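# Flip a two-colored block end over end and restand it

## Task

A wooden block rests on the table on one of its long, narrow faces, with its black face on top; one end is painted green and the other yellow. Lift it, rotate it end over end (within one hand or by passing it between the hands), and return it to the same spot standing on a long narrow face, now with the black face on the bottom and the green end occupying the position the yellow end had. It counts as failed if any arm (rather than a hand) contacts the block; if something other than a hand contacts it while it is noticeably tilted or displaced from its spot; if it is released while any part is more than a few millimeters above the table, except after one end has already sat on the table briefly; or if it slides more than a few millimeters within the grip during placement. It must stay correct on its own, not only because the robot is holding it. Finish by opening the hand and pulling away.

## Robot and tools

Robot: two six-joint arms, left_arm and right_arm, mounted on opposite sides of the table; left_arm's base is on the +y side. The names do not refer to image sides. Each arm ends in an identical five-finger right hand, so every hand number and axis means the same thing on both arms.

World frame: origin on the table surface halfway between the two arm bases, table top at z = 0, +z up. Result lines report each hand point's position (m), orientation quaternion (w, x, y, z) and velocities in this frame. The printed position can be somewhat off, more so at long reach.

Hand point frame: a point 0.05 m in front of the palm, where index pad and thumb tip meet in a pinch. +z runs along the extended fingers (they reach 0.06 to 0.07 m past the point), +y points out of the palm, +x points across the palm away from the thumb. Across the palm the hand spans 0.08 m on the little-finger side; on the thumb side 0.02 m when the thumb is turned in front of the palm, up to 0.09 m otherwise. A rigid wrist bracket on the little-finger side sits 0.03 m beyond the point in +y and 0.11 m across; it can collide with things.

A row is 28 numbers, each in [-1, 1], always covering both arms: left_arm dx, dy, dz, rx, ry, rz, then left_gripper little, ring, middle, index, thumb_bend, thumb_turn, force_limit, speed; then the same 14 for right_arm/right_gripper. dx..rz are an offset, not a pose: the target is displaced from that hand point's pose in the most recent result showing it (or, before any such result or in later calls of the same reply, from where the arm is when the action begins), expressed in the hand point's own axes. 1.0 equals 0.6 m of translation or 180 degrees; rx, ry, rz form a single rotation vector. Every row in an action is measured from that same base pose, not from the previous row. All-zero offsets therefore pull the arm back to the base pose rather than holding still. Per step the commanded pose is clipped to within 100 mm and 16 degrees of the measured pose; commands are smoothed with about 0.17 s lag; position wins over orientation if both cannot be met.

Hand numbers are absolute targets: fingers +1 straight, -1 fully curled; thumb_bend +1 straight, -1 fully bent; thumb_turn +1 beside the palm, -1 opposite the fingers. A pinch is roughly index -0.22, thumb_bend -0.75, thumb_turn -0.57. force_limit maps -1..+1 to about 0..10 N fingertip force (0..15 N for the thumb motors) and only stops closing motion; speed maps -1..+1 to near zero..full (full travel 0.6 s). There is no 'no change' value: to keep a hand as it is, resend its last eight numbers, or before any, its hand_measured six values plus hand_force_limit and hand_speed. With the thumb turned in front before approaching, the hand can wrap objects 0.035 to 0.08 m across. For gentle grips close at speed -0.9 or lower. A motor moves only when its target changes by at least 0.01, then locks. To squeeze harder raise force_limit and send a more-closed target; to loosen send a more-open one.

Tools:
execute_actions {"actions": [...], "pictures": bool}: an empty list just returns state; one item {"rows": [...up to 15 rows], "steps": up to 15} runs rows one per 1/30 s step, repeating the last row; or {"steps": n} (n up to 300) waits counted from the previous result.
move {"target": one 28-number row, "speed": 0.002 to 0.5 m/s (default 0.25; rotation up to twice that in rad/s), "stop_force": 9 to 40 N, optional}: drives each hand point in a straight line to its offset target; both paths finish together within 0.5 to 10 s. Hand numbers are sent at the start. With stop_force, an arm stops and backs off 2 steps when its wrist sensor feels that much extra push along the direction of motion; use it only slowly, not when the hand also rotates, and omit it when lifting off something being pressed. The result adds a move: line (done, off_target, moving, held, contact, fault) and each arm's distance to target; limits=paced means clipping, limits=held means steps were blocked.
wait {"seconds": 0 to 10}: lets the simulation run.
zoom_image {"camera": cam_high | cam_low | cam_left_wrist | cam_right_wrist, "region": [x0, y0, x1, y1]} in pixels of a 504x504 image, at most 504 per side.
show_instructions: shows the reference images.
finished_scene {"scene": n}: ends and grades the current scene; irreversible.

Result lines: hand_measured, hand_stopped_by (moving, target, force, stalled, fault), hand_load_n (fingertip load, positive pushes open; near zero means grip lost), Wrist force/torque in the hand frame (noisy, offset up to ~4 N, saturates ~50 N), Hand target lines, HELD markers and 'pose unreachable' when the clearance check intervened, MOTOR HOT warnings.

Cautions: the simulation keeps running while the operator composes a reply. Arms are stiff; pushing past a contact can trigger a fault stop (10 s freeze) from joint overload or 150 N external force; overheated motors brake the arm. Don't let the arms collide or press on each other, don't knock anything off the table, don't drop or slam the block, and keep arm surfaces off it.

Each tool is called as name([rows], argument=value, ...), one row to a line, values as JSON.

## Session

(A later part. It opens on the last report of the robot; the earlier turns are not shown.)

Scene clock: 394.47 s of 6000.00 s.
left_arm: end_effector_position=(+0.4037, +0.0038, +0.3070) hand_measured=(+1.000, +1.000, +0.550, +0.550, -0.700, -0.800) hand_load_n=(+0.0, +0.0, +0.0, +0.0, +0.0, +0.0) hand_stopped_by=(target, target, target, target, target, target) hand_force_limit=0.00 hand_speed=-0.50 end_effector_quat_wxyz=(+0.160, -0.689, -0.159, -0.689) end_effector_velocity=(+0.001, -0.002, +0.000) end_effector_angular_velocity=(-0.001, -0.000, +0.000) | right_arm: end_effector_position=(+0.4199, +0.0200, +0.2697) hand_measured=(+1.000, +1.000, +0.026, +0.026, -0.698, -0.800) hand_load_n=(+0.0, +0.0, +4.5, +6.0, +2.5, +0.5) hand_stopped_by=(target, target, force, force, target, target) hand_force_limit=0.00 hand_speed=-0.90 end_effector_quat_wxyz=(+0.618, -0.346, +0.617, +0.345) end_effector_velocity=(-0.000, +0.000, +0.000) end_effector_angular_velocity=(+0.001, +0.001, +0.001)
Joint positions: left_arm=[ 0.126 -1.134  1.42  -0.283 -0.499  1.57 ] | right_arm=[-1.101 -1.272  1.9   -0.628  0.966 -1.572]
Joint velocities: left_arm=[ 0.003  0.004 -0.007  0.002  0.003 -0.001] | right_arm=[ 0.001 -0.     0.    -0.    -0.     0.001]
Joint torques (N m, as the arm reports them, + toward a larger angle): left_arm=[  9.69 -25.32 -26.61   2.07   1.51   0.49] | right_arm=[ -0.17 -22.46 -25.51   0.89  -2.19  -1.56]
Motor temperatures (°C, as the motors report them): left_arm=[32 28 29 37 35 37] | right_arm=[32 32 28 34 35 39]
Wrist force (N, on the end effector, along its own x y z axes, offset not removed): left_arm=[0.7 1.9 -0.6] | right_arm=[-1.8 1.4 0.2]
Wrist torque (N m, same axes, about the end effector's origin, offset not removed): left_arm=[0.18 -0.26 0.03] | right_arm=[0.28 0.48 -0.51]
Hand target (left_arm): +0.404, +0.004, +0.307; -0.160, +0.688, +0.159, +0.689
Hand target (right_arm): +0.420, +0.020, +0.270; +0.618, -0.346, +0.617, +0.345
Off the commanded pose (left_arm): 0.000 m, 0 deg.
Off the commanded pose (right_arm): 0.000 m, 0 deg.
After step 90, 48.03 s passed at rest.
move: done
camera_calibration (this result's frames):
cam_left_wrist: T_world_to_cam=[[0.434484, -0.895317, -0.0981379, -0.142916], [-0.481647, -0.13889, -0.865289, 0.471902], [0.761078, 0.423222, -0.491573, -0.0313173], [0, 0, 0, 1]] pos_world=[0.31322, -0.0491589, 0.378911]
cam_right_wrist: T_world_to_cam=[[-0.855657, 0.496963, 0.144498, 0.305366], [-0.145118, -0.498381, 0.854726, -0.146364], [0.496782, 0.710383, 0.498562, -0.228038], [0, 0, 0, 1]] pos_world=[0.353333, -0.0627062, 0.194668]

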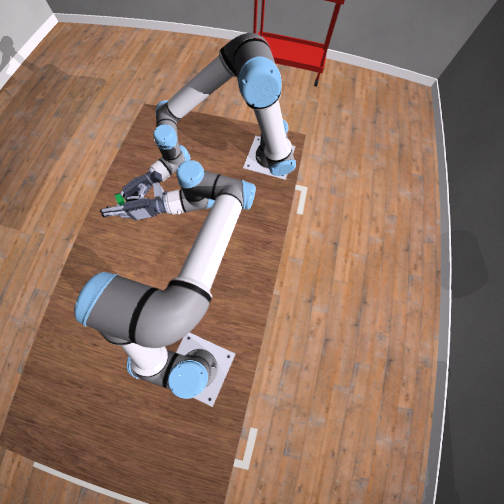

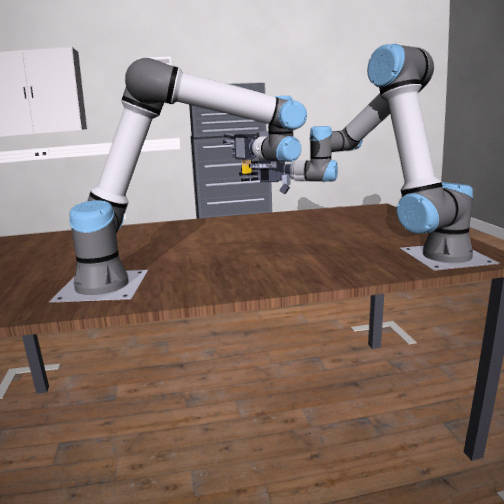

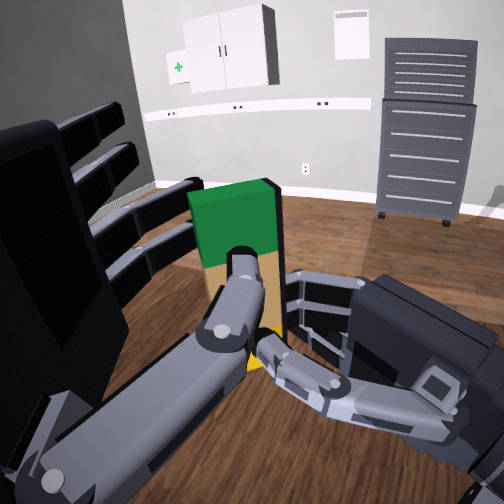

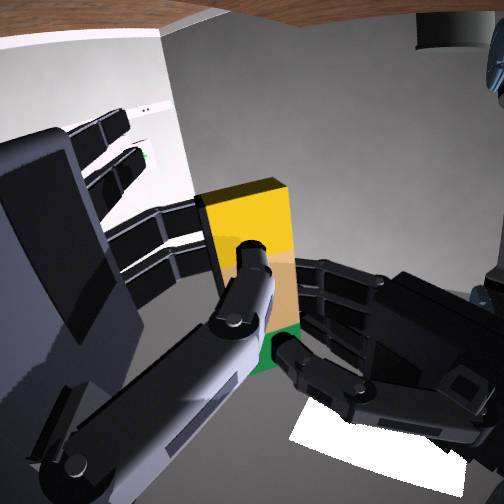

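move(target=[0,-0.0016,0.0056,0,0,0,1,1,0.25,0.25,-0.7,-0.8,-0.5,-0.6,0,0,0,0,0,0,1,1,-0.35,-0.35,-0.7,-0.8,0.0,-0.9], speed=0.005)

zoom_image(camera="cam_left_wrist", region=[180, 160, 320, 300])

zoom_image(camera="cam_high", region=[95, 175, 165, 230])

Scene clock: 406.73 s of 6000.00 s.
left_arm: end_effector_position=(+0.4062, +0.0061, +0.3070) hand_measured=(+1.000, +1.000, +0.250, +0.250, -0.700, -0.800) hand_load_n=(+0.0, +0.0, +0.0, +0.0, +0.0, +0.0) hand_stopped_by=(target, target, target, target, target, target) hand_force_limit=-0.50 hand_speed=-0.60 end_effector_quat_wxyz=(+0.160, -0.689, -0.159, -0.689) end_effector_velocity=(+0.001, +0.001, -0.001) end_effector_angular_velocity=(-0.001, -0.000, -0.000) | right_arm: end_effector_position=(+0.4199, +0.0200, +0.2697) hand_measured=(+1.000, +1.000, +0.026, +0.026, -0.698, -0.800) hand_load_n=(+0.0, +0.0, +4.5, +6.0, +2.5, +0.5) hand_stopped_by=(target, target, force, force, target, target) hand_force_limit=0.00 hand_speed=-0.90 end_effector_quat_wxyz=(+0.618, -0.346, +0.617, +0.345) end_effector_velocity=(+0.000, -0.000, +0.000) end_effector_angular_velocity=(-0.000, -0.002, -0.000)
Joint positions: left_arm=[ 0.13  -1.138  1.426 -0.284 -0.494  1.57 ] | right_arm=[-1.101 -1.272  1.9   -0.628  0.966 -1.572]
Joint velocities: left_arm=[ 0.001 -0.001  0.003 -0.002  0.001 -0.001] | right_arm=[-0.001 -0.    -0.    -0.001 -0.    -0.001]
Joint torques (N m, as the arm reports them, + toward a larger angle): left_arm=[  8.85 -43.5  -11.07  -1.     1.33  -0.3 ] | right_arm=[ -4.72 -22.16 -25.74   0.85  -2.15  -1.64]
Motor temperatures (°C, as the motors report them): left_arm=[32 28 29 37 35 37] | right_arm=[32 32 28 34 35 39]
Wrist force (N, on the end effector, along its own x y z axes, offset not removed): left_arm=[1.5 2.9 -0.3] | right_arm=[-1.2 0.7 -0.3]
Wrist torque (N m, same axes, about the end effector's origin, offset not removed): left_arm=[0.34 -0.36 0.06] | right_arm=[0.15 0.38 -0.42]
Hand target (left_arm): +0.406, +0.006, +0.307; -0.160, +0.689, +0.159, +0.689
Hand target (right_arm): +0.420, +0.020, +0.270; +0.618, -0.346, +0.617, +0.345
Off the commanded pose (left_arm): 0.000 m, 0 deg.
Off the commanded pose (right_arm): 0.000 m, 0 deg.
After step 90, 8.33 s passed at rest.
move: done
camera_calibration (this result's frames):
cam_left_wrist: T_world_to_cam=[[0.434492, -0.895321, -0.0980675, -0.142014], [-0.481621, -0.138949, -0.865294, 0.473428], [0.76109, 0.423195, -0.491578, -0.0342021], [0, 0, 0, 1]] pos_world=[0.315748, -0.0468918, 0.378914]
cam_right_wrist: T_world_to_cam=[[-0.855632, 0.497005, 0.144497, 0.305388], [-0.145142, -0.498374, 0.854726, -0.146361], [0.496817, 0.710359, 0.498562, -0.22805], [0, 0, 0, 1]] pos_world=[0.353356, -0.062724, 0.194668]

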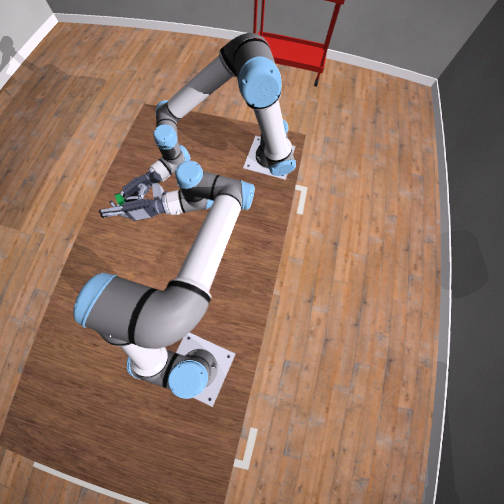

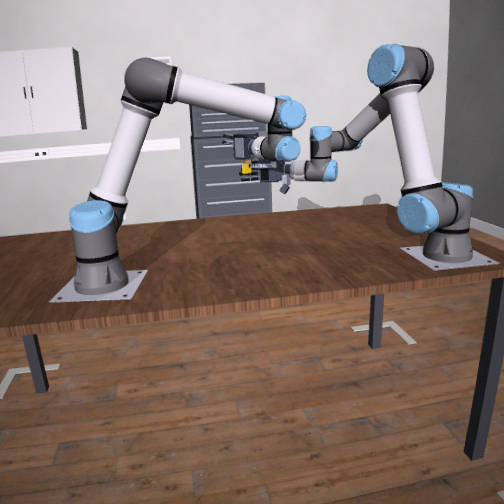

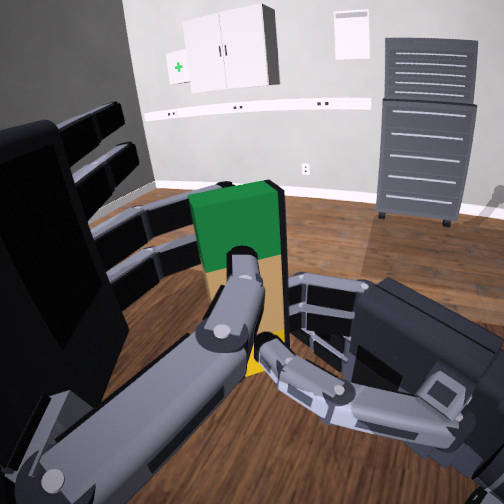

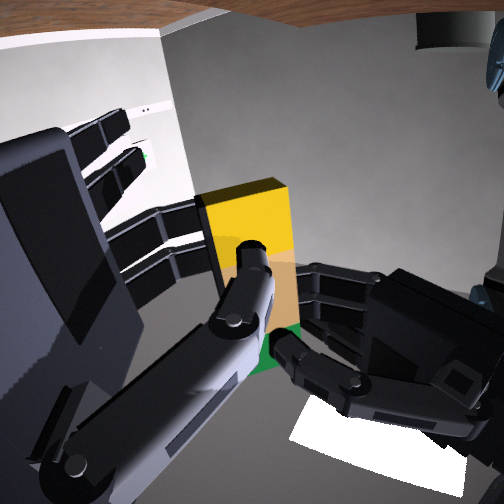

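Region (180, 160, 320, 300) of cam_left_wrist's 504x504 image, scaled by 3.600, with more detail than that image has.

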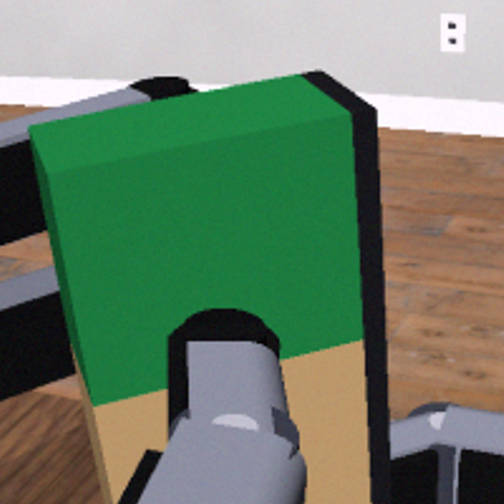

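Region (95, 175, 165, 230) of cam_high's 504x504 image, scaled by 7.200, with more detail than that image has; it fills the top 396 rows of this view, and the rest is white.

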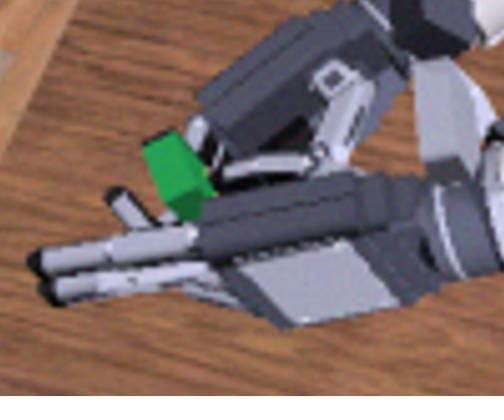

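move(target=[0,0,0,0,0,0,1,1,-0.2,-0.2,-0.7,-0.8,-0.85,-0.9,0,0,0,0,0,0,1,1,-0.35,-0.35,-0.7,-0.8,0.0,-0.9], speed=0.005)

Scene clock: 413.43 s of 6000.00 s.
left_arm: end_effector_position=(+0.4062, +0.0061, +0.3070) hand_measured=(+1.000, +1.000, +0.046, +0.056, -0.700, -0.800) hand_load_n=(+0.0, +0.0, +1.5, +0.0, +0.0, +0.0) hand_stopped_by=(target, target, force, force, target, target) hand_force_limit=-0.85 hand_speed=-0.90 end_effector_quat_wxyz=(+0.160, -0.689, -0.159, -0.689) end_effector_velocity=(-0.000, +0.000, -0.001) end_effector_angular_velocity=(+0.004, +0.000, -0.001) | right_arm: end_effector_position=(+0.4199, +0.0200, +0.2697) hand_measured=(+1.000, +1.000, +0.026, +0.026, -0.698, -0.800) hand_load_n=(+0.0, +0.0, +6.0, +4.5, +2.5, -0.5) hand_stopped_by=(target, target, force, force, target, target) hand_force_limit=0.00 hand_speed=-0.90 end_effector_quat_wxyz=(+0.618, -0.346, +0.617, +0.345) end_effector_velocity=(-0.000, -0.000, -0.000) end_effector_angular_velocity=(-0.001, +0.001, -0.000)
Joint positions: left_arm=[ 0.13  -1.138  1.426 -0.284 -0.494  1.57 ] | right_arm=[-1.101 -1.272  1.9   -0.628  0.966 -1.572]
Joint velocities: left_arm=[-0.     0.     0.001  0.002  0.     0.001] | right_arm=[-0.     0.     0.     0.002  0.    -0.001]
Joint torques (N m, as the arm reports them, + toward a larger angle): left_arm=[-10.08 -25.58 -27.11   1.65  -0.7   -1.28] | right_arm=[ -3.21 -22.21 -25.94   0.73  -2.37  -1.67]
Motor temperatures (°C, as the motors report them): left_arm=[32 28 29 37 35 37] | right_arm=[32 32 28 34 35 39]
Wrist force (N, on the end effector, along its own x y z axes, offset not removed): left_arm=[1.3 1.0 2.6] | right_arm=[-1.6 0.9 -1.4]
Wrist torque (N m, same axes, about the end effector's origin, offset not removed): left_arm=[0.01 -0.37 -0.07] | right_arm=[0.26 0.43 -0.44]
Hand target (left_arm): +0.406, +0.006, +0.307; -0.160, +0.689, +0.159, +0.689
Hand target (right_arm): +0.420, +0.020, +0.270; +0.618, -0.346, +0.617, +0.345
Off the commanded pose (left_arm): 0.000 m, 0 deg.
Off the commanded pose (right_arm): 0.000 m, 0 deg.
After step 90, 2.20 s passed at rest.
move: done
camera_calibration (this result's frames):
cam_left_wrist: T_world_to_cam=[[0.434509, -0.895313, -0.0980652, -0.142012], [-0.481619, -0.13896, -0.865294, 0.473436], [0.761081, 0.423208, -0.491579, -0.0341977], [0, 0, 0, 1]] pos_world=[0.315748, -0.046884, 0.378924]
cam_right_wrist: T_world_to_cam=[[-0.855657, 0.496963, 0.144498, 0.305366], [-0.145118, -0.498381, 0.854726, -0.146364], [0.496782, 0.710383, 0.498561, -0.228038], [0, 0, 0, 1]] pos_world=[0.353333, -0.0627063, 0.194668]

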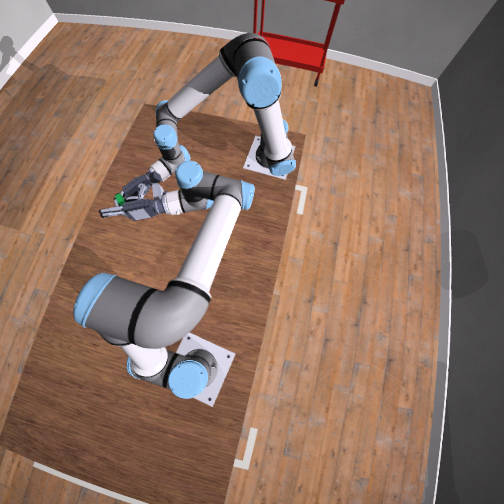

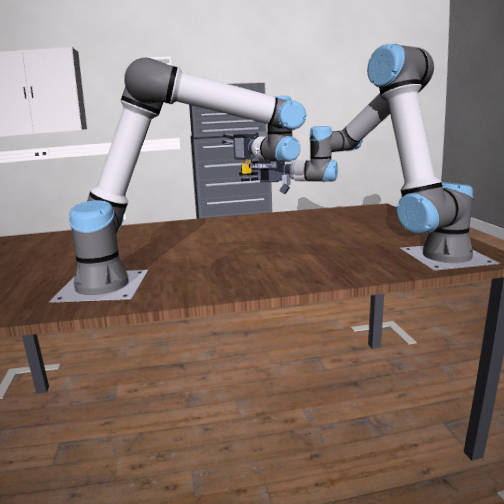

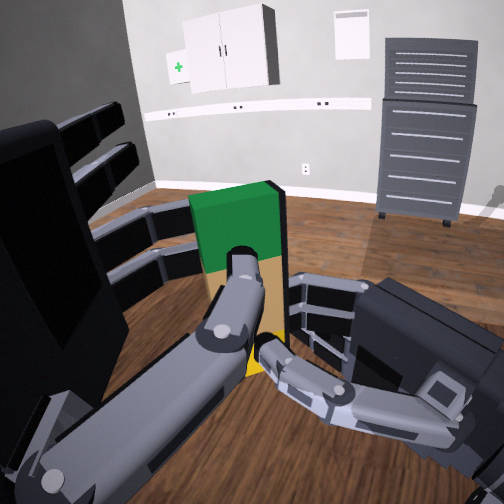

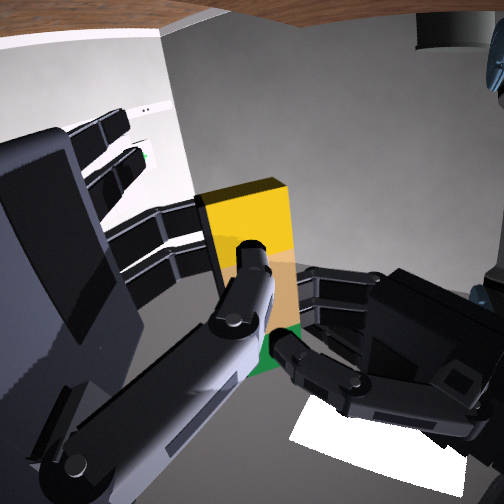

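move(target=[0,-0.0005,0.0017,0,0,0,1,1,-0.2,-0.2,-0.7,-0.8,-0.85,-0.9,0,0,0,0,0,0,1,1,-0.35,-0.35,-0.7,-0.8,0.0,-0.9], speed=0.002)

execute_actions([
  {"rows": [[0,0,0,0,0,0,1,1,-0.3,-0.3,-0.7,-0.8,-0.5,-0.9,0,0,0,0,0,0,1,1,-0.35,-0.35,-0.7,-0.8,0.0,-0.9]], "steps": 12},
], pictures=false)

execute_actions([
  {"rows": [[0,0,0,0,0,0,1,1,-0.35,-0.35,-0.7,-0.8,0.0,-0.9,0,0,0,0,0,0,1,1,-0.35,-0.35,-0.7,-0.8,0.0,-0.9]], "steps": 12},
], pictures=false)

Scene clock: 421.57 s of 6000.00 s.
left_arm: end_effector_position=(+0.4070, +0.0068, +0.3070) hand_measured=(+1.000, +1.000, +0.046, +0.056, -0.700, -0.800) hand_load_n=(+0.0, +0.0, +0.0, +0.0, +0.0, +0.0) hand_stopped_by=(target, target, force, force, target, target) hand_force_limit=-0.85 hand_speed=-0.90 end_effector_quat_wxyz=(+0.160, -0.689, -0.159, -0.689) end_effector_velocity=(+0.001, +0.000, +0.001) end_effector_angular_velocity=(-0.003, -0.000, +0.000) | right_arm: end_effector_position=(+0.4199, +0.0200, +0.2697) hand_measured=(+1.000, +1.000, +0.026, +0.026, -0.698, -0.800) hand_load_n=(+0.0, +0.0, +4.5, +6.0, +2.0, +0.5) hand_stopped_by=(target, target, force, force, target, target) hand_force_limit=0.00 hand_speed=-0.90 end_effector_quat_wxyz=(+0.618, -0.346, +0.617, +0.345) end_effector_velocity=(-0.000, +0.000, +0.000) end_effector_angular_velocity=(+0.001, -0.000, +0.000)
Joint positions: left_arm=[ 0.132 -1.14   1.428 -0.285 -0.493  1.57 ] | right_arm=[-1.101 -1.272  1.9   -0.628  0.966 -1.572]
Joint velocities: left_arm=[ 0.001 -0.001 -0.    -0.001  0.001 -0.   ] | right_arm=[ 0.     0.    -0.    -0.001  0.     0.001]
Joint torques (N m, as the arm reports them, + toward a larger angle): left_arm=[  9.96 -43.82 -10.87  -0.94   1.81  -1.42] | right_arm=[ -4.31 -21.24 -25.82   0.73  -2.14  -1.64]
Motor temperatures (°C, as the motors report them): left_arm=[32 28 29 37 35 37] | right_arm=[32 32 28 34 35 39]
Wrist force (N, on the end effector, along its own x y z axes, offset not removed): left_arm=[1.1 1.9 -1.1] | right_arm=[-1.6 1.0 0.6]
Wrist torque (N m, same axes, about the end effector's origin, offset not removed): left_arm=[0.20 -0.27 -0.13] | right_arm=[0.29 0.50 -0.46]
Hand target (left_arm): +0.407, +0.007, +0.307; -0.160, +0.689, +0.159, +0.689
Hand target (right_arm): +0.420, +0.020, +0.270; +0.618, -0.346, +0.617, +0.345
Off the commanded pose (left_arm): 0.000 m, 0 deg.
Off the commanded pose (right_arm): 0.000 m, 0 deg.
After step 90, 4.37 s passed at rest.
move: done
camera_calibration (this result's frames):
cam_left_wrist: T_world_to_cam=[[0.434503, -0.895312, -0.0980967, -0.141719], [-0.48162, -0.138927, -0.865298, 0.473878], [0.761084, 0.42322, -0.491564, -0.0350741], [0, 0, 0, 1]] pos_world=[0.316501, -0.0462042, 0.378903]
cam_right_wrist: T_world_to_cam=[[-0.855632, 0.497005, 0.144498, 0.305388], [-0.145142, -0.498374, 0.854726, -0.146361], [0.496817, 0.710359, 0.498562, -0.22805], [0, 0, 0, 1]] pos_world=[0.353356, -0.062724, 0.194668]

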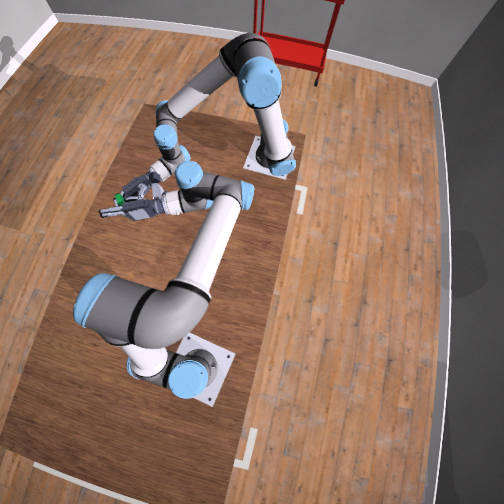

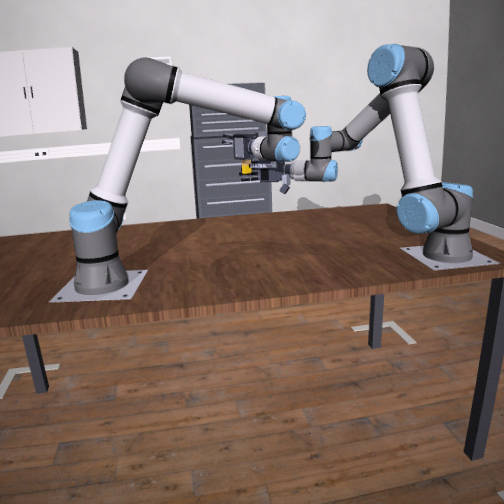

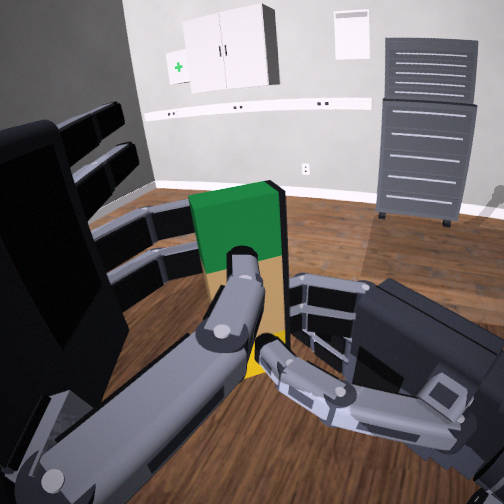

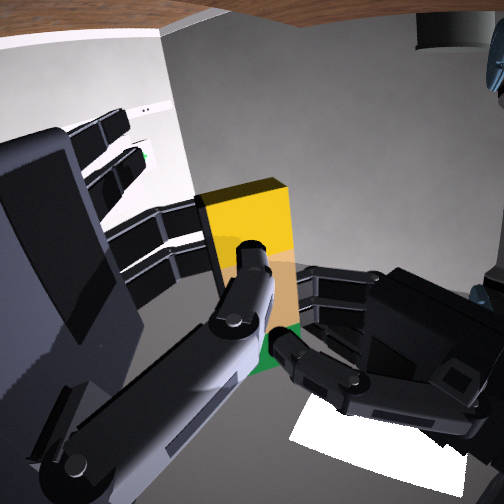

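Scene clock: 421.97 s of 6000.00 s.
left_arm: end_effector_position=(+0.4070, +0.0068, +0.3070) hand_measured=(+1.000, +1.000, +0.036, +0.036, -0.700, -0.800) hand_load_n=(+0.0, +0.0, +2.0, +3.5, +1.0, +0.5) hand_stopped_by=(target, target, force, force, target, target) hand_force_limit=-0.50 hand_speed=-0.90 end_effector_quat_wxyz=(+0.160, -0.689, -0.159, -0.689) end_effector_velocity=(+0.000, +0.000, -0.000) end_effector_angular_velocity=(+0.001, +0.000, +0.000) | right_arm: end_effector_position=(+0.4199, +0.0200, +0.2697) hand_measured=(+1.000, +1.000, +0.026, +0.026, -0.698, -0.800) hand_load_n=(+0.0, +0.0, +5.0, +5.0, +2.5, +0.0) hand_stopped_by=(target, target, force, force, target, target) hand_force_limit=0.00 hand_speed=-0.90 end_effector_quat_wxyz=(+0.618, -0.346, +0.617, +0.345) end_effector_velocity=(+0.000, +0.000, +0.000) end_effector_angular_velocity=(+0.000, -0.000, -0.000)
Joint positions: left_arm=[ 0.132 -1.14   1.428 -0.285 -0.493  1.57 ] | right_arm=[-1.101 -1.272  1.9   -0.628  0.966 -1.572]
Joint velocities: left_arm=[ 0.    -0.     0.001  0.     0.     0.   ] | right_arm=[ 0.    -0.     0.    -0.001  0.     0.   ]
Joint torques (N m, as the arm reports them, + toward a larger angle): left_arm=[  6.31 -41.94 -13.5   -0.76   0.96  -1.56] | right_arm=[ -6.12 -21.67 -25.84   0.78  -2.3   -1.79]
Motor temperatures (°C, as the motors report them): left_arm=[32 28 29 37 35 37] | right_arm=[32 32 28 34 35 39]
Wrist force (N, on the end effector, along its own x y z axes, offset not removed): left_arm=[0.4 0.7 -0.2] | right_arm=[-1.7 -0.3 -1.5]
Wrist torque (N m, same axes, about the end effector's origin, offset not removed): left_arm=[0.22 -0.17 -0.08] | right_arm=[0.06 0.44 -0.49]
Hand target (left_arm): +0.407, +0.007, +0.307; -0.160, +0.689, +0.159, +0.689
Hand target (right_arm): +0.420, +0.020, +0.270; +0.618, -0.346, +0.617, +0.345
Off the commanded pose (left_arm): 0.000 m, 0 deg.
Off the commanded pose (right_arm): 0.000 m, 0 deg.
Steps of this call (steps 1 to 12: all 12 steps of this action). Readings (end_effector_position | what the end effector reports):
1: left_arm (+0.4070, +0.0068, +0.3070) | right_arm (+0.4199, +0.0200, +0.2697) | left_arm hand_measured=(+1.000, +1.000, +0.046, +0.056, -0.700, -0.800) hand_load_n=(+0.0, +0.0, +0.0, +0.0, +0.0, +0.0) hand_stopped_by=(target, target, moving, moving, target, target) hand_force_limit=-0.50 hand_speed=-0.90 | right_arm hand_measured=(+1.000, +1.000, +0.026, +0.026, -0.698, -0.800) hand_load_n=(+0.0, +0.0, +4.5, +6.0, +2.0, +0.5) hand_stopped_by=(target, target, force, force, target, target) hand_force_limit=0.00 hand_speed=-0.90
2: left_arm (+0.4070, +0.0068, +0.3070) | right_arm (+0.4199, +0.0200, +0.2697) | left_arm hand_measured=(+1.000, +1.000, +0.046, +0.056, -0.700, -0.800) hand_load_n=(+0.0, +0.0, +0.0, +0.0, +0.0, +0.0) hand_stopped_by=(target, target, moving, moving, target, target) hand_force_limit=-0.50 hand_speed=-0.90 | right_arm hand_measured=(+1.000, +1.000, +0.026, +0.026, -0.698, -0.800) hand_load_n=(+0.0, +0.0, +4.5, +6.0, +2.0, +0.5) hand_stopped_by=(target, target, force, force, target, target) hand_force_limit=0.00 hand_speed=-0.90
4: left_arm (+0.4070, +0.0068, +0.3070) | right_arm (+0.4199, +0.0200, +0.2697) | left_arm hand_measured=(+1.000, +1.000, +0.040, +0.052, -0.700, -0.800) hand_load_n=(+0.0, +0.0, +1.5, +0.0, +0.5, +0.5) hand_stopped_by=(target, target, moving, moving, target, target) hand_force_limit=-0.50 hand_speed=-0.90 | right_arm hand_measured=(+1.000, +1.000, +0.026, +0.026, -0.698, -0.800) hand_load_n=(+0.0, +0.0, +5.0, +5.5, +2.5, +0.5) hand_stopped_by=(target, target, force, force, target, target) hand_force_limit=0.00 hand_speed=-0.90
8: left_arm (+0.4070, +0.0068, +0.3070) | right_arm (+0.4199, +0.0200, +0.2697) | left_arm hand_measured=(+1.000, +1.000, +0.036, +0.036, -0.700, -0.800) hand_load_n=(+0.0, +0.0, +2.0, +3.5, +1.0, +0.5) hand_stopped_by=(target, target, force, force, target, target) hand_force_limit=-0.50 hand_speed=-0.90 | right_arm hand_measured=(+1.000, +1.000, +0.026, +0.026, -0.698, -0.800) hand_load_n=(+0.0, +0.0, +5.0, +5.0, +2.5, +0.0) hand_stopped_by=(target, target, force, force, target, target) hand_force_limit=0.00 hand_speed=-0.90
12: the state above

Scene clock: 422.37 s of 6000.00 s.
left_arm: end_effector_position=(+0.4070, +0.0068, +0.3070) hand_measured=(+1.000, +1.000, +0.028, +0.032, -0.700, -0.800) hand_load_n=(+0.0, +0.0, +5.5, +4.5, +1.5, +0.5) hand_stopped_by=(target, target, force, force, target, target) hand_force_limit=0.00 hand_speed=-0.90 end_effector_quat_wxyz=(+0.160, -0.689, -0.159, -0.689) end_effector_velocity=(-0.001, -0.000, -0.001) end_effector_angular_velocity=(+0.002, +0.000, -0.001) | right_arm: end_effector_position=(+0.4199, +0.0200, +0.2697) hand_measured=(+1.000, +1.000, +0.026, +0.026, -0.698, -0.800) hand_load_n=(+0.0, +0.0, +5.5, +5.0, +2.5, -0.5) hand_stopped_by=(target, target, force, force, target, target) hand_force_limit=0.00 hand_speed=-0.90 end_effector_quat_wxyz=(+0.618, -0.346, +0.617, +0.345) end_effector_velocity=(-0.000, -0.000, -0.000) end_effector_angular_velocity=(+0.000, +0.003, +0.000)
Joint positions: left_arm=[ 0.132 -1.14   1.428 -0.285 -0.493  1.57 ] | right_arm=[-1.101 -1.272  1.9   -0.628  0.966 -1.572]
Joint velocities: left_arm=[-0.001  0.     0.001  0.    -0.     0.   ] | right_arm=[ 0.    -0.    -0.     0.002 -0.     0.001]
Joint torques (N m, as the arm reports them, + toward a larger angle): left_arm=[  7.81 -42.25 -12.66  -0.93   0.93  -1.42] | right_arm=[ -4.98 -22.53 -25.79   0.77  -2.11  -1.65]
Motor temperatures (°C, as the motors report them): left_arm=[32 28 29 37 35 37] | right_arm=[32 32 28 34 35 39]
Wrist force (N, on the end effector, along its own x y z axes, offset not removed): left_arm=[1.0 -1.2 1.2] | right_arm=[-1.8 0.0 -0.8]
Wrist torque (N m, same axes, about the end effector's origin, offset not removed): left_arm=[-0.16 -0.34 -0.08] | right_arm=[0.13 0.37 -0.48]
Hand target (left_arm): +0.407, +0.007, +0.307; -0.160, +0.689, +0.159, +0.689
Hand target (right_arm): +0.420, +0.020, +0.270; +0.618, -0.346, +0.617, +0.345
Off the commanded pose (left_arm): 0.000 m, 0 deg.
Off the commanded pose (right_arm): 0.000 m, 0 deg.
Steps of this call (steps 1 to 12: all 12 steps of this action). Readings (end_effector_position | what the end effector reports):
1: left_arm (+0.4070, +0.0068, +0.3070) | right_arm (+0.4199, +0.0200, +0.2697) | left_arm hand_measured=(+1.000, +1.000, +0.036, +0.036, -0.700, -0.800) hand_load_n=(+0.0, +0.0, +2.0, +3.5, +1.0, +0.5) hand_stopped_by=(target, target, moving, moving, target, target) hand_force_limit=0.00 hand_speed=-0.90 | right_arm hand_measured=(+1.000, +1.000, +0.026, +0.026, -0.698, -0.800) hand_load_n=(+0.0, +0.0, +5.0, +5.0, +2.5, +0.0) hand_stopped_by=(target, target, force, force, target, target) hand_force_limit=0.00 hand_speed=-0.90
2: left_arm (+0.4070, +0.0068, +0.3070) | right_arm (+0.4199, +0.0200, +0.2697) | left_arm hand_measured=(+1.000, +1.000, +0.036, +0.036, -0.700, -0.800) hand_load_n=(+0.0, +0.0, +2.0, +3.5, +1.0, +0.5) hand_stopped_by=(target, target, moving, moving, target, target) hand_force_limit=0.00 hand_speed=-0.90 | right_arm hand_measured=(+1.000, +1.000, +0.026, +0.026, -0.698, -0.800) hand_load_n=(+0.0, +0.0, +5.0, +5.0, +2.5, +0.0) hand_stopped_by=(target, target, force, force, target, target) hand_force_limit=0.00 hand_speed=-0.90
4: left_arm (+0.4070, +0.0068, +0.3070) | right_arm (+0.4199, +0.0200, +0.2697) | left_arm hand_measured=(+1.000, +1.000, +0.032, +0.032, -0.700, -0.800) hand_load_n=(+0.0, +0.0, +3.5, +5.0, +1.5, +0.5) hand_stopped_by=(target, target, moving, force, target, target) hand_force_limit=0.00 hand_speed=-0.90 | right_arm hand_measured=(+1.000, +1.000, +0.026, +0.026, -0.698, -0.800) hand_load_n=(+0.0, +0.0, +5.5, +5.0, +2.5, +0.0) hand_stopped_by=(target, target, force, force, target, target) hand_force_limit=0.00 hand_speed=-0.90
8: left_arm (+0.4070, +0.0068, +0.3070) | right_arm (+0.4199, +0.0200, +0.2697) | left_arm hand_measured=(+1.000, +1.000, +0.028, +0.032, -0.700, -0.800) hand_load_n=(+0.0, +0.0, +5.5, +4.5, +1.5, +0.5) hand_stopped_by=(target, target, force, force, target, target) hand_force_limit=0.00 hand_speed=-0.90 | right_arm hand_measured=(+1.000, +1.000, +0.026, +0.026, -0.698, -0.800) hand_load_n=(+0.0, +0.0, +5.5, +5.0, +2.5, -0.5) hand_stopped_by=(target, target, force, force, target, target) hand_force_limit=0.00 hand_speed=-0.90
12: the state above

move(target=[0,0,0,0,0,0,1,1,-0.35,-0.35,-0.7,-0.8,0.0,-0.9,0,0.0014,-0.0048,0,0,0,1,1,0.55,0.55,-0.7,-0.8,0.0,-0.5], speed=0.004)

move(target=[0,0,0,0,0,0,1,1,-0.35,-0.35,-0.7,-0.8,0.0,-0.9,0,-0.1923,-0.0551,0,0,0,1,1,0.55,0.55,-0.7,-0.8,0.0,-0.5], speed=0.1)

Scene clock: 431.33 s of 6000.00 s.
left_arm: end_effector_position=(+0.4070, +0.0068, +0.3070) hand_measured=(+1.000, +1.000, +0.028, +0.032, -0.700, -0.800) hand_load_n=(+0.0, +0.0, +5.0, +4.5, +1.5, +1.0) hand_stopped_by=(target, target, force, force, target, target) hand_force_limit=0.00 hand_speed=-0.90 end_effector_quat_wxyz=(+0.160, -0.689, -0.159, -0.689) end_effector_velocity=(-0.000, -0.001, +0.000) end_effector_angular_velocity=(-0.002, -0.000, -0.001) | right_arm: end_effector_position=(+0.4178, +0.0180, +0.2697) hand_measured=(+1.000, +1.000, +0.550, +0.550, -0.700, -0.800) hand_load_n=(+0.0, +0.0, +0.0, +0.0, +0.0, +0.0) hand_stopped_by=(target, target, target, target, target, target) hand_force_limit=0.00 hand_speed=-0.50 end_effector_quat_wxyz=(+0.618, -0.346, +0.617, +0.345) end_effector_velocity=(-0.001, -0.000, +0.000) end_effector_angular_velocity=(+0.001, -0.000, +0.000)
Joint positions: left_arm=[ 0.132 -1.14   1.428 -0.285 -0.493  1.57 ] | right_arm=[-1.103 -1.278  1.908 -0.63   0.964 -1.572]
Joint velocities: left_arm=[-0.001 -0.    -0.001 -0.001 -0.    -0.001] | right_arm=[-0.    -0.002  0.002 -0.001 -0.001  0.001]
Joint torques (N m, as the arm reports them, + toward a larger angle): left_arm=[  8.31 -41.68 -13.12  -0.95   0.74  -1.61] | right_arm=[-10.85 -37.4   -3.92  -3.96  -2.58  -1.61]
Motor temperatures (°C, as the motors report them): left_arm=[32 28 29 37 35 37] | right_arm=[32 32 28 34 35 39]
Wrist force (N, on the end effector, along its own x y z axes, offset not removed): left_arm=[0.4 1.1 0.5] | right_arm=[-2.1 0.0 -0.2]
Wrist torque (N m, same axes, about the end effector's origin, offset not removed): left_arm=[-0.05 -0.31 -0.12] | right_arm=[0.07 0.51 -0.43]
Hand target (left_arm): +0.407, +0.007, +0.307; -0.160, +0.689, +0.159, +0.689
Hand target (right_arm): +0.418, +0.018, +0.270; +0.618, -0.346, +0.617, +0.345
Off the commanded pose (left_arm): 0.000 m, 0 deg.
Off the commanded pose (right_arm): 0.000 m, 0 deg.
After step 90, 5.00 s passed at rest.
move: done
camera_calibration (this result's frames):
cam_left_wrist: T_world_to_cam=[[0.434505, -0.895312, -0.0980898, -0.141716], [-0.48162, -0.138934, -0.865297, 0.473888], [0.761083, 0.423218, -0.491568, -0.0350828], [0, 0, 0, 1]] pos_world=[0.316511, -0.046193, 0.378907]
cam_right_wrist: T_world_to_cam=[[-0.855633, 0.497004, 0.144497, 0.304514], [-0.145142, -0.498373, 0.854727, -0.147649], [0.496816, 0.710359, 0.498561, -0.225584], [0, 0, 0, 1]] pos_world=[0.351195, -0.0646834, 0.194666]

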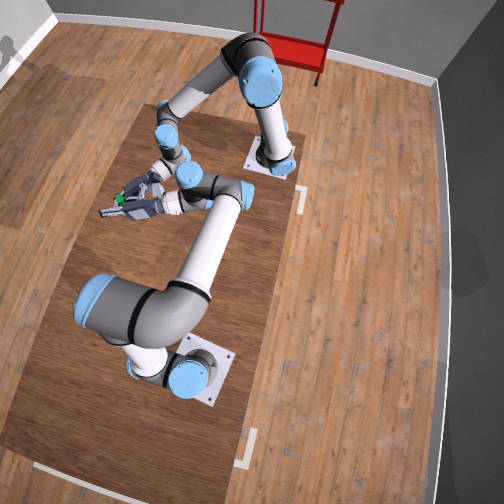

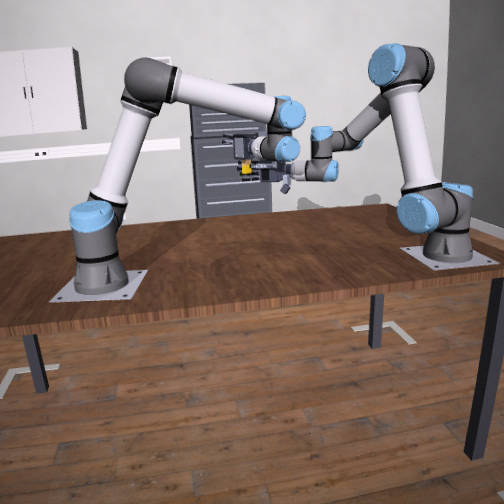

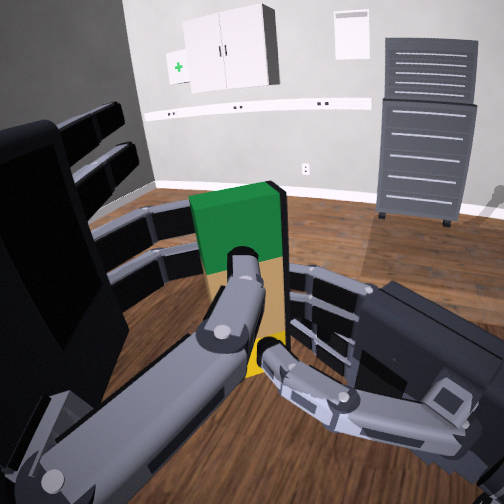

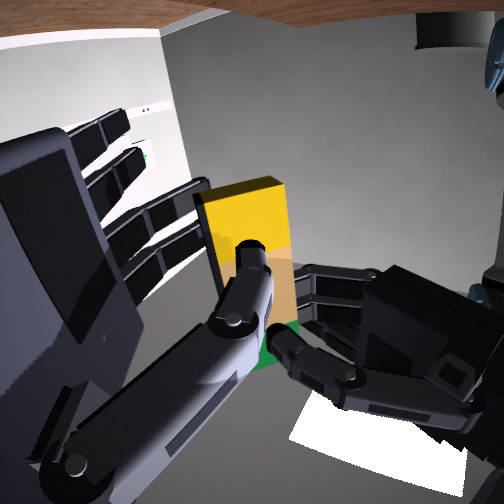

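Scene clock: 433.00 s of 6000.00 s.
left_arm: end_effector_position=(+0.4070, +0.0068, +0.3070) hand_measured=(+1.000, +1.000, +0.028, +0.032, -0.700, -0.800) hand_load_n=(+0.0, +0.0, +5.0, +4.5, +1.5, +1.0) hand_stopped_by=(target, target, force, force, target, target) hand_force_limit=0.00 hand_speed=-0.90 end_effector_quat_wxyz=(+0.160, -0.689, -0.159, -0.689) end_effector_velocity=(-0.000, +0.000, -0.000) end_effector_angular_velocity=(+0.002, +0.000, +0.000) | right_arm: end_effector_position=(+0.4986, -0.0705, +0.2698) hand_measured=(+1.000, +1.000, +0.550, +0.550, -0.700, -0.800) hand_load_n=(+0.0, +0.0, +0.0, +0.0, +0.0, +0.0) hand_stopped_by=(target, target, target, target, target, target) hand_force_limit=0.00 hand_speed=-0.50 end_effector_quat_wxyz=(+0.618, -0.345, +0.617, +0.345) end_effector_velocity=(+0.002, -0.002, +0.000) end_effector_angular_velocity=(-0.001, -0.002, +0.000)
Joint positions: left_arm=[ 0.132 -1.14   1.428 -0.285 -0.493  1.57 ] | right_arm=[-1.344 -1.238  1.852 -0.614  0.723 -1.571]
Joint velocities: left_arm=[-0.     0.     0.001  0.    -0.     0.001] | right_arm=[-0.005  0.002 -0.003  0.    -0.005 -0.002]
Joint torques (N m, as the arm reports them, + toward a larger angle): left_arm=[  6.28 -42.68 -13.79  -0.84   0.79  -1.45] | right_arm=[-10.08 -20.79 -27.08   1.75  -2.61  -2.29]
Motor temperatures (°C, as the motors report them): left_arm=[32 28 29 37 35 37] | right_arm=[32 32 28 34 35 39]
Wrist force (N, on the end effector, along its own x y z axes, offset not removed): left_arm=[1.2 1.4 -0.4] | right_arm=[-1.3 0.8 -0.6]
Wrist torque (N m, same axes, about the end effector's origin, offset not removed): left_arm=[0.07 -0.46 -0.03] | right_arm=[0.19 0.39 -0.45]
Hand target (left_arm): +0.407, +0.007, +0.307; -0.160, +0.689, +0.159, +0.689
Hand target (right_arm): +0.499, -0.071, +0.270; +0.618, -0.345, +0.617, +0.345
Off the commanded pose (left_arm): 0.000 m, 0 deg.
Off the commanded pose (right_arm): 0.000 m, 0 deg.
move: done
camera_calibration (this result's frames):
cam_left_wrist: T_world_to_cam=[[0.434505, -0.895312, -0.0980897, -0.141716], [-0.48162, -0.138934, -0.865297, 0.473888], [0.761083, 0.423218, -0.491568, -0.0350828], [0, 0, 0, 1]] pos_world=[0.316511, -0.046193, 0.378908]
cam_right_wrist: T_world_to_cam=[[-0.855576, 0.496983, 0.144904, 0.417518], [-0.144949, -0.4987, 0.854569, -0.180221], [0.49697, 0.710145, 0.498713, -0.203139], [0, 0, 0, 1]] pos_world=[0.432049, -0.153117, 0.194819]

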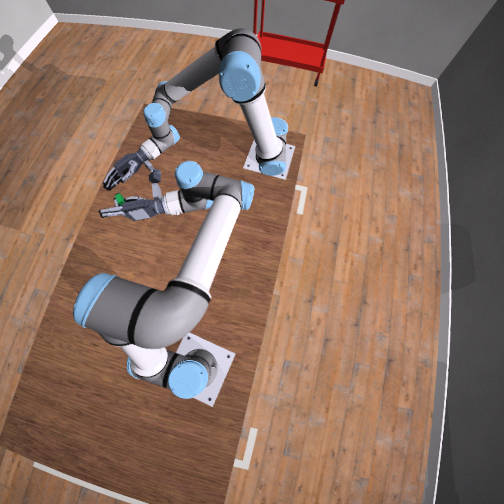

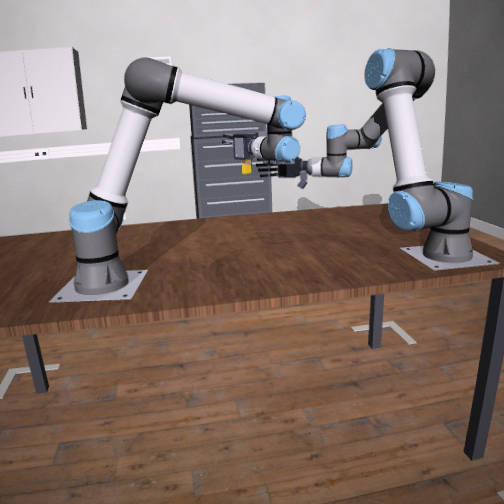

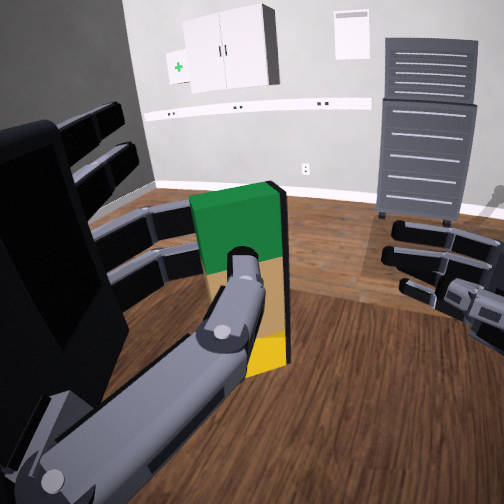

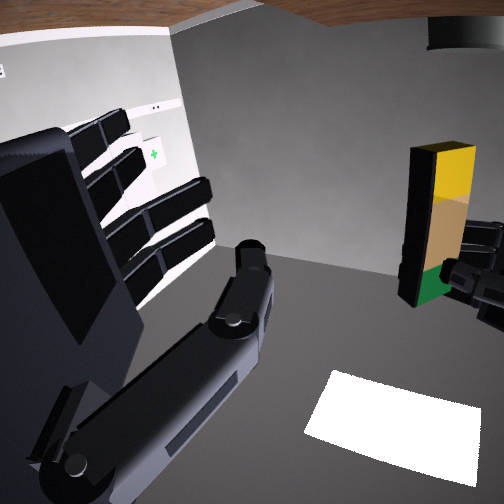

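move(target=[-0.4117,0.0173,0.2868,0,-0.1378,0.4806,1,1,-0.35,-0.35,-0.7,-0.8,0.0,-0.9,0.1323,-0.2960,0.0370,0.0044,0.1420,-0.4794,1,1,0.55,0.55,-0.7,-0.8,0.0,-0.5], speed=0.2)

Scene clock: 471.90 s of 6000.00 s.
left_arm: end_effector_position=(+0.5659, +0.0726, +0.0601) hand_measured=(+1.000, +1.000, +0.028, +0.032, -0.700, -0.800) hand_load_n=(+0.0, +0.0, +5.0, +4.5, +1.5, +0.5) hand_stopped_by=(target, target, force, force, target, target) hand_force_limit=0.00 hand_speed=-0.90 end_effector_quat_wxyz=(-0.550, +0.730, -0.325, +0.244) end_effector_velocity=(+0.001, +0.000, -0.002) end_effector_angular_velocity=(+0.007, +0.010, -0.001) | right_arm: end_effector_position=(+0.6614, -0.1445, +0.1907) hand_measured=(+1.000, +1.000, +0.550, +0.550, -0.700, -0.800) hand_load_n=(+0.0, +0.0, +0.0, +0.0, +0.0, +0.0) hand_stopped_by=(target, target, target, target, target, target) hand_force_limit=0.00 hand_speed=-0.50 end_effector_quat_wxyz=(+0.549, -0.728, +0.328, -0.248) end_effector_velocity=(+0.001, -0.001, -0.001) end_effector_angular_velocity=(-0.010, -0.008, +0.000)
Joint positions: left_arm=[ 0.536 -0.78   1.305 -1.199 -0.457  3.764] | right_arm=[-1.375 -1.058  1.373  0.015  1.014 -3.32 ]
Joint velocities: left_arm=[ 0.003  0.005 -0.005 -0.005 -0.001  0.016] | right_arm=[ 0.001  0.001 -0.001  0.     0.005 -0.012]
Joint torques (N m, as the arm reports them, + toward a larger angle): left_arm=[  9.07 -37.79 -25.53  -2.34  -0.66   1.36] | right_arm=[ 12.69 -30.   -30.26  -3.09   2.55  -2.68]
Motor temperatures (°C, as the motors report them): left_arm=[32 29 29 37 35 37] | right_arm=[32 32 28 34 35 39]
Wrist force (N, on the end effector, along its own x y z axes, offset not removed): left_arm=[2.7 2.0 0.1] | right_arm=[-2.1 0.4 -0.4]
Wrist torque (N m, same axes, about the end effector's origin, offset not removed): left_arm=[0.21 -0.55 0.05] | right_arm=[0.22 0.52 -0.44]
Hand target (left_arm): +0.566, +0.073, +0.060; -0.550, +0.730, -0.325, +0.244
Hand target (right_arm): +0.662, -0.145, +0.191; -0.549, +0.728, -0.328, +0.248
Off the commanded pose (left_arm): 0.001 m, 0 deg.
Off the commanded pose (right_arm): 0.000 m, 0 deg.
After step 90, 31.50 s passed at rest.
move: done
camera_calibration (this result's frames):
cam_left_wrist: T_world_to_cam=[[-0.271146, -0.113899, -0.955775, 0.2181], [-0.914804, 0.339315, 0.219087, 0.491167], [0.299355, 0.933752, -0.1962, -0.0988108], [0, 0, 0, 1]] pos_world=[0.538038, -0.0495541, 0.0814595]
cam_right_wrist: T_world_to_cam=[[-0.318184, -0.0856117, -0.944156, 0.373096], [-0.897597, 0.347703, 0.270965, 0.605485], [0.305088, 0.933688, -0.187478, 0.0980953], [0, 0, 0, 1]] pos_world=[0.632267, -0.270178, 0.206586]

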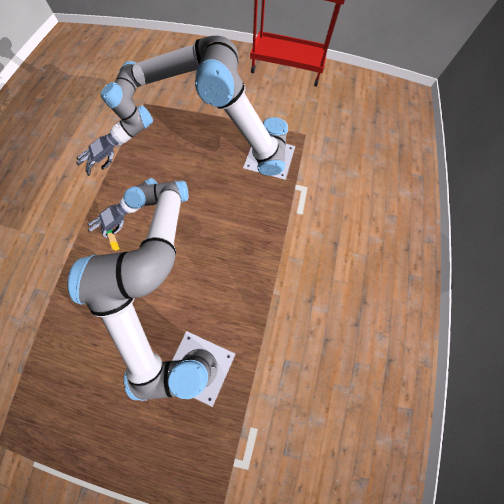

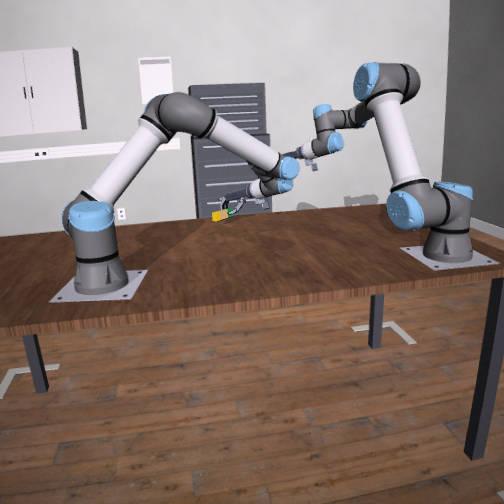

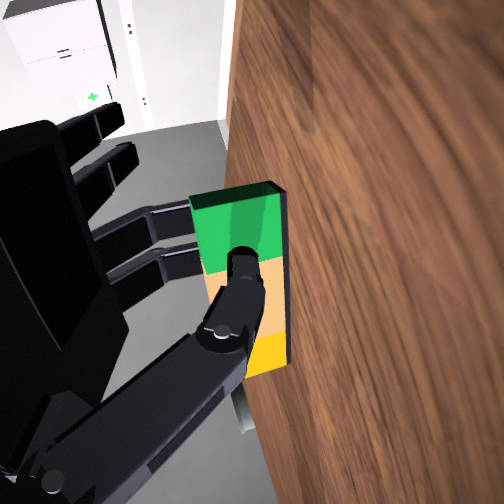

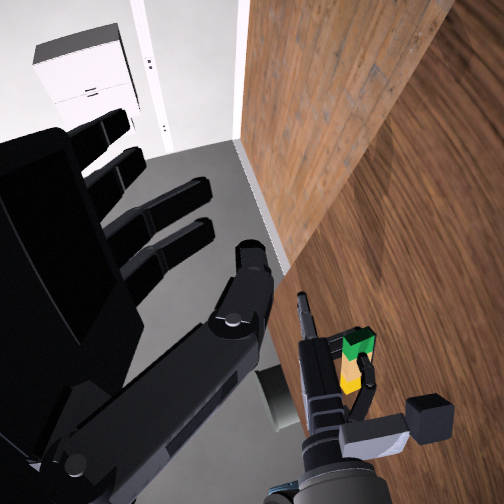

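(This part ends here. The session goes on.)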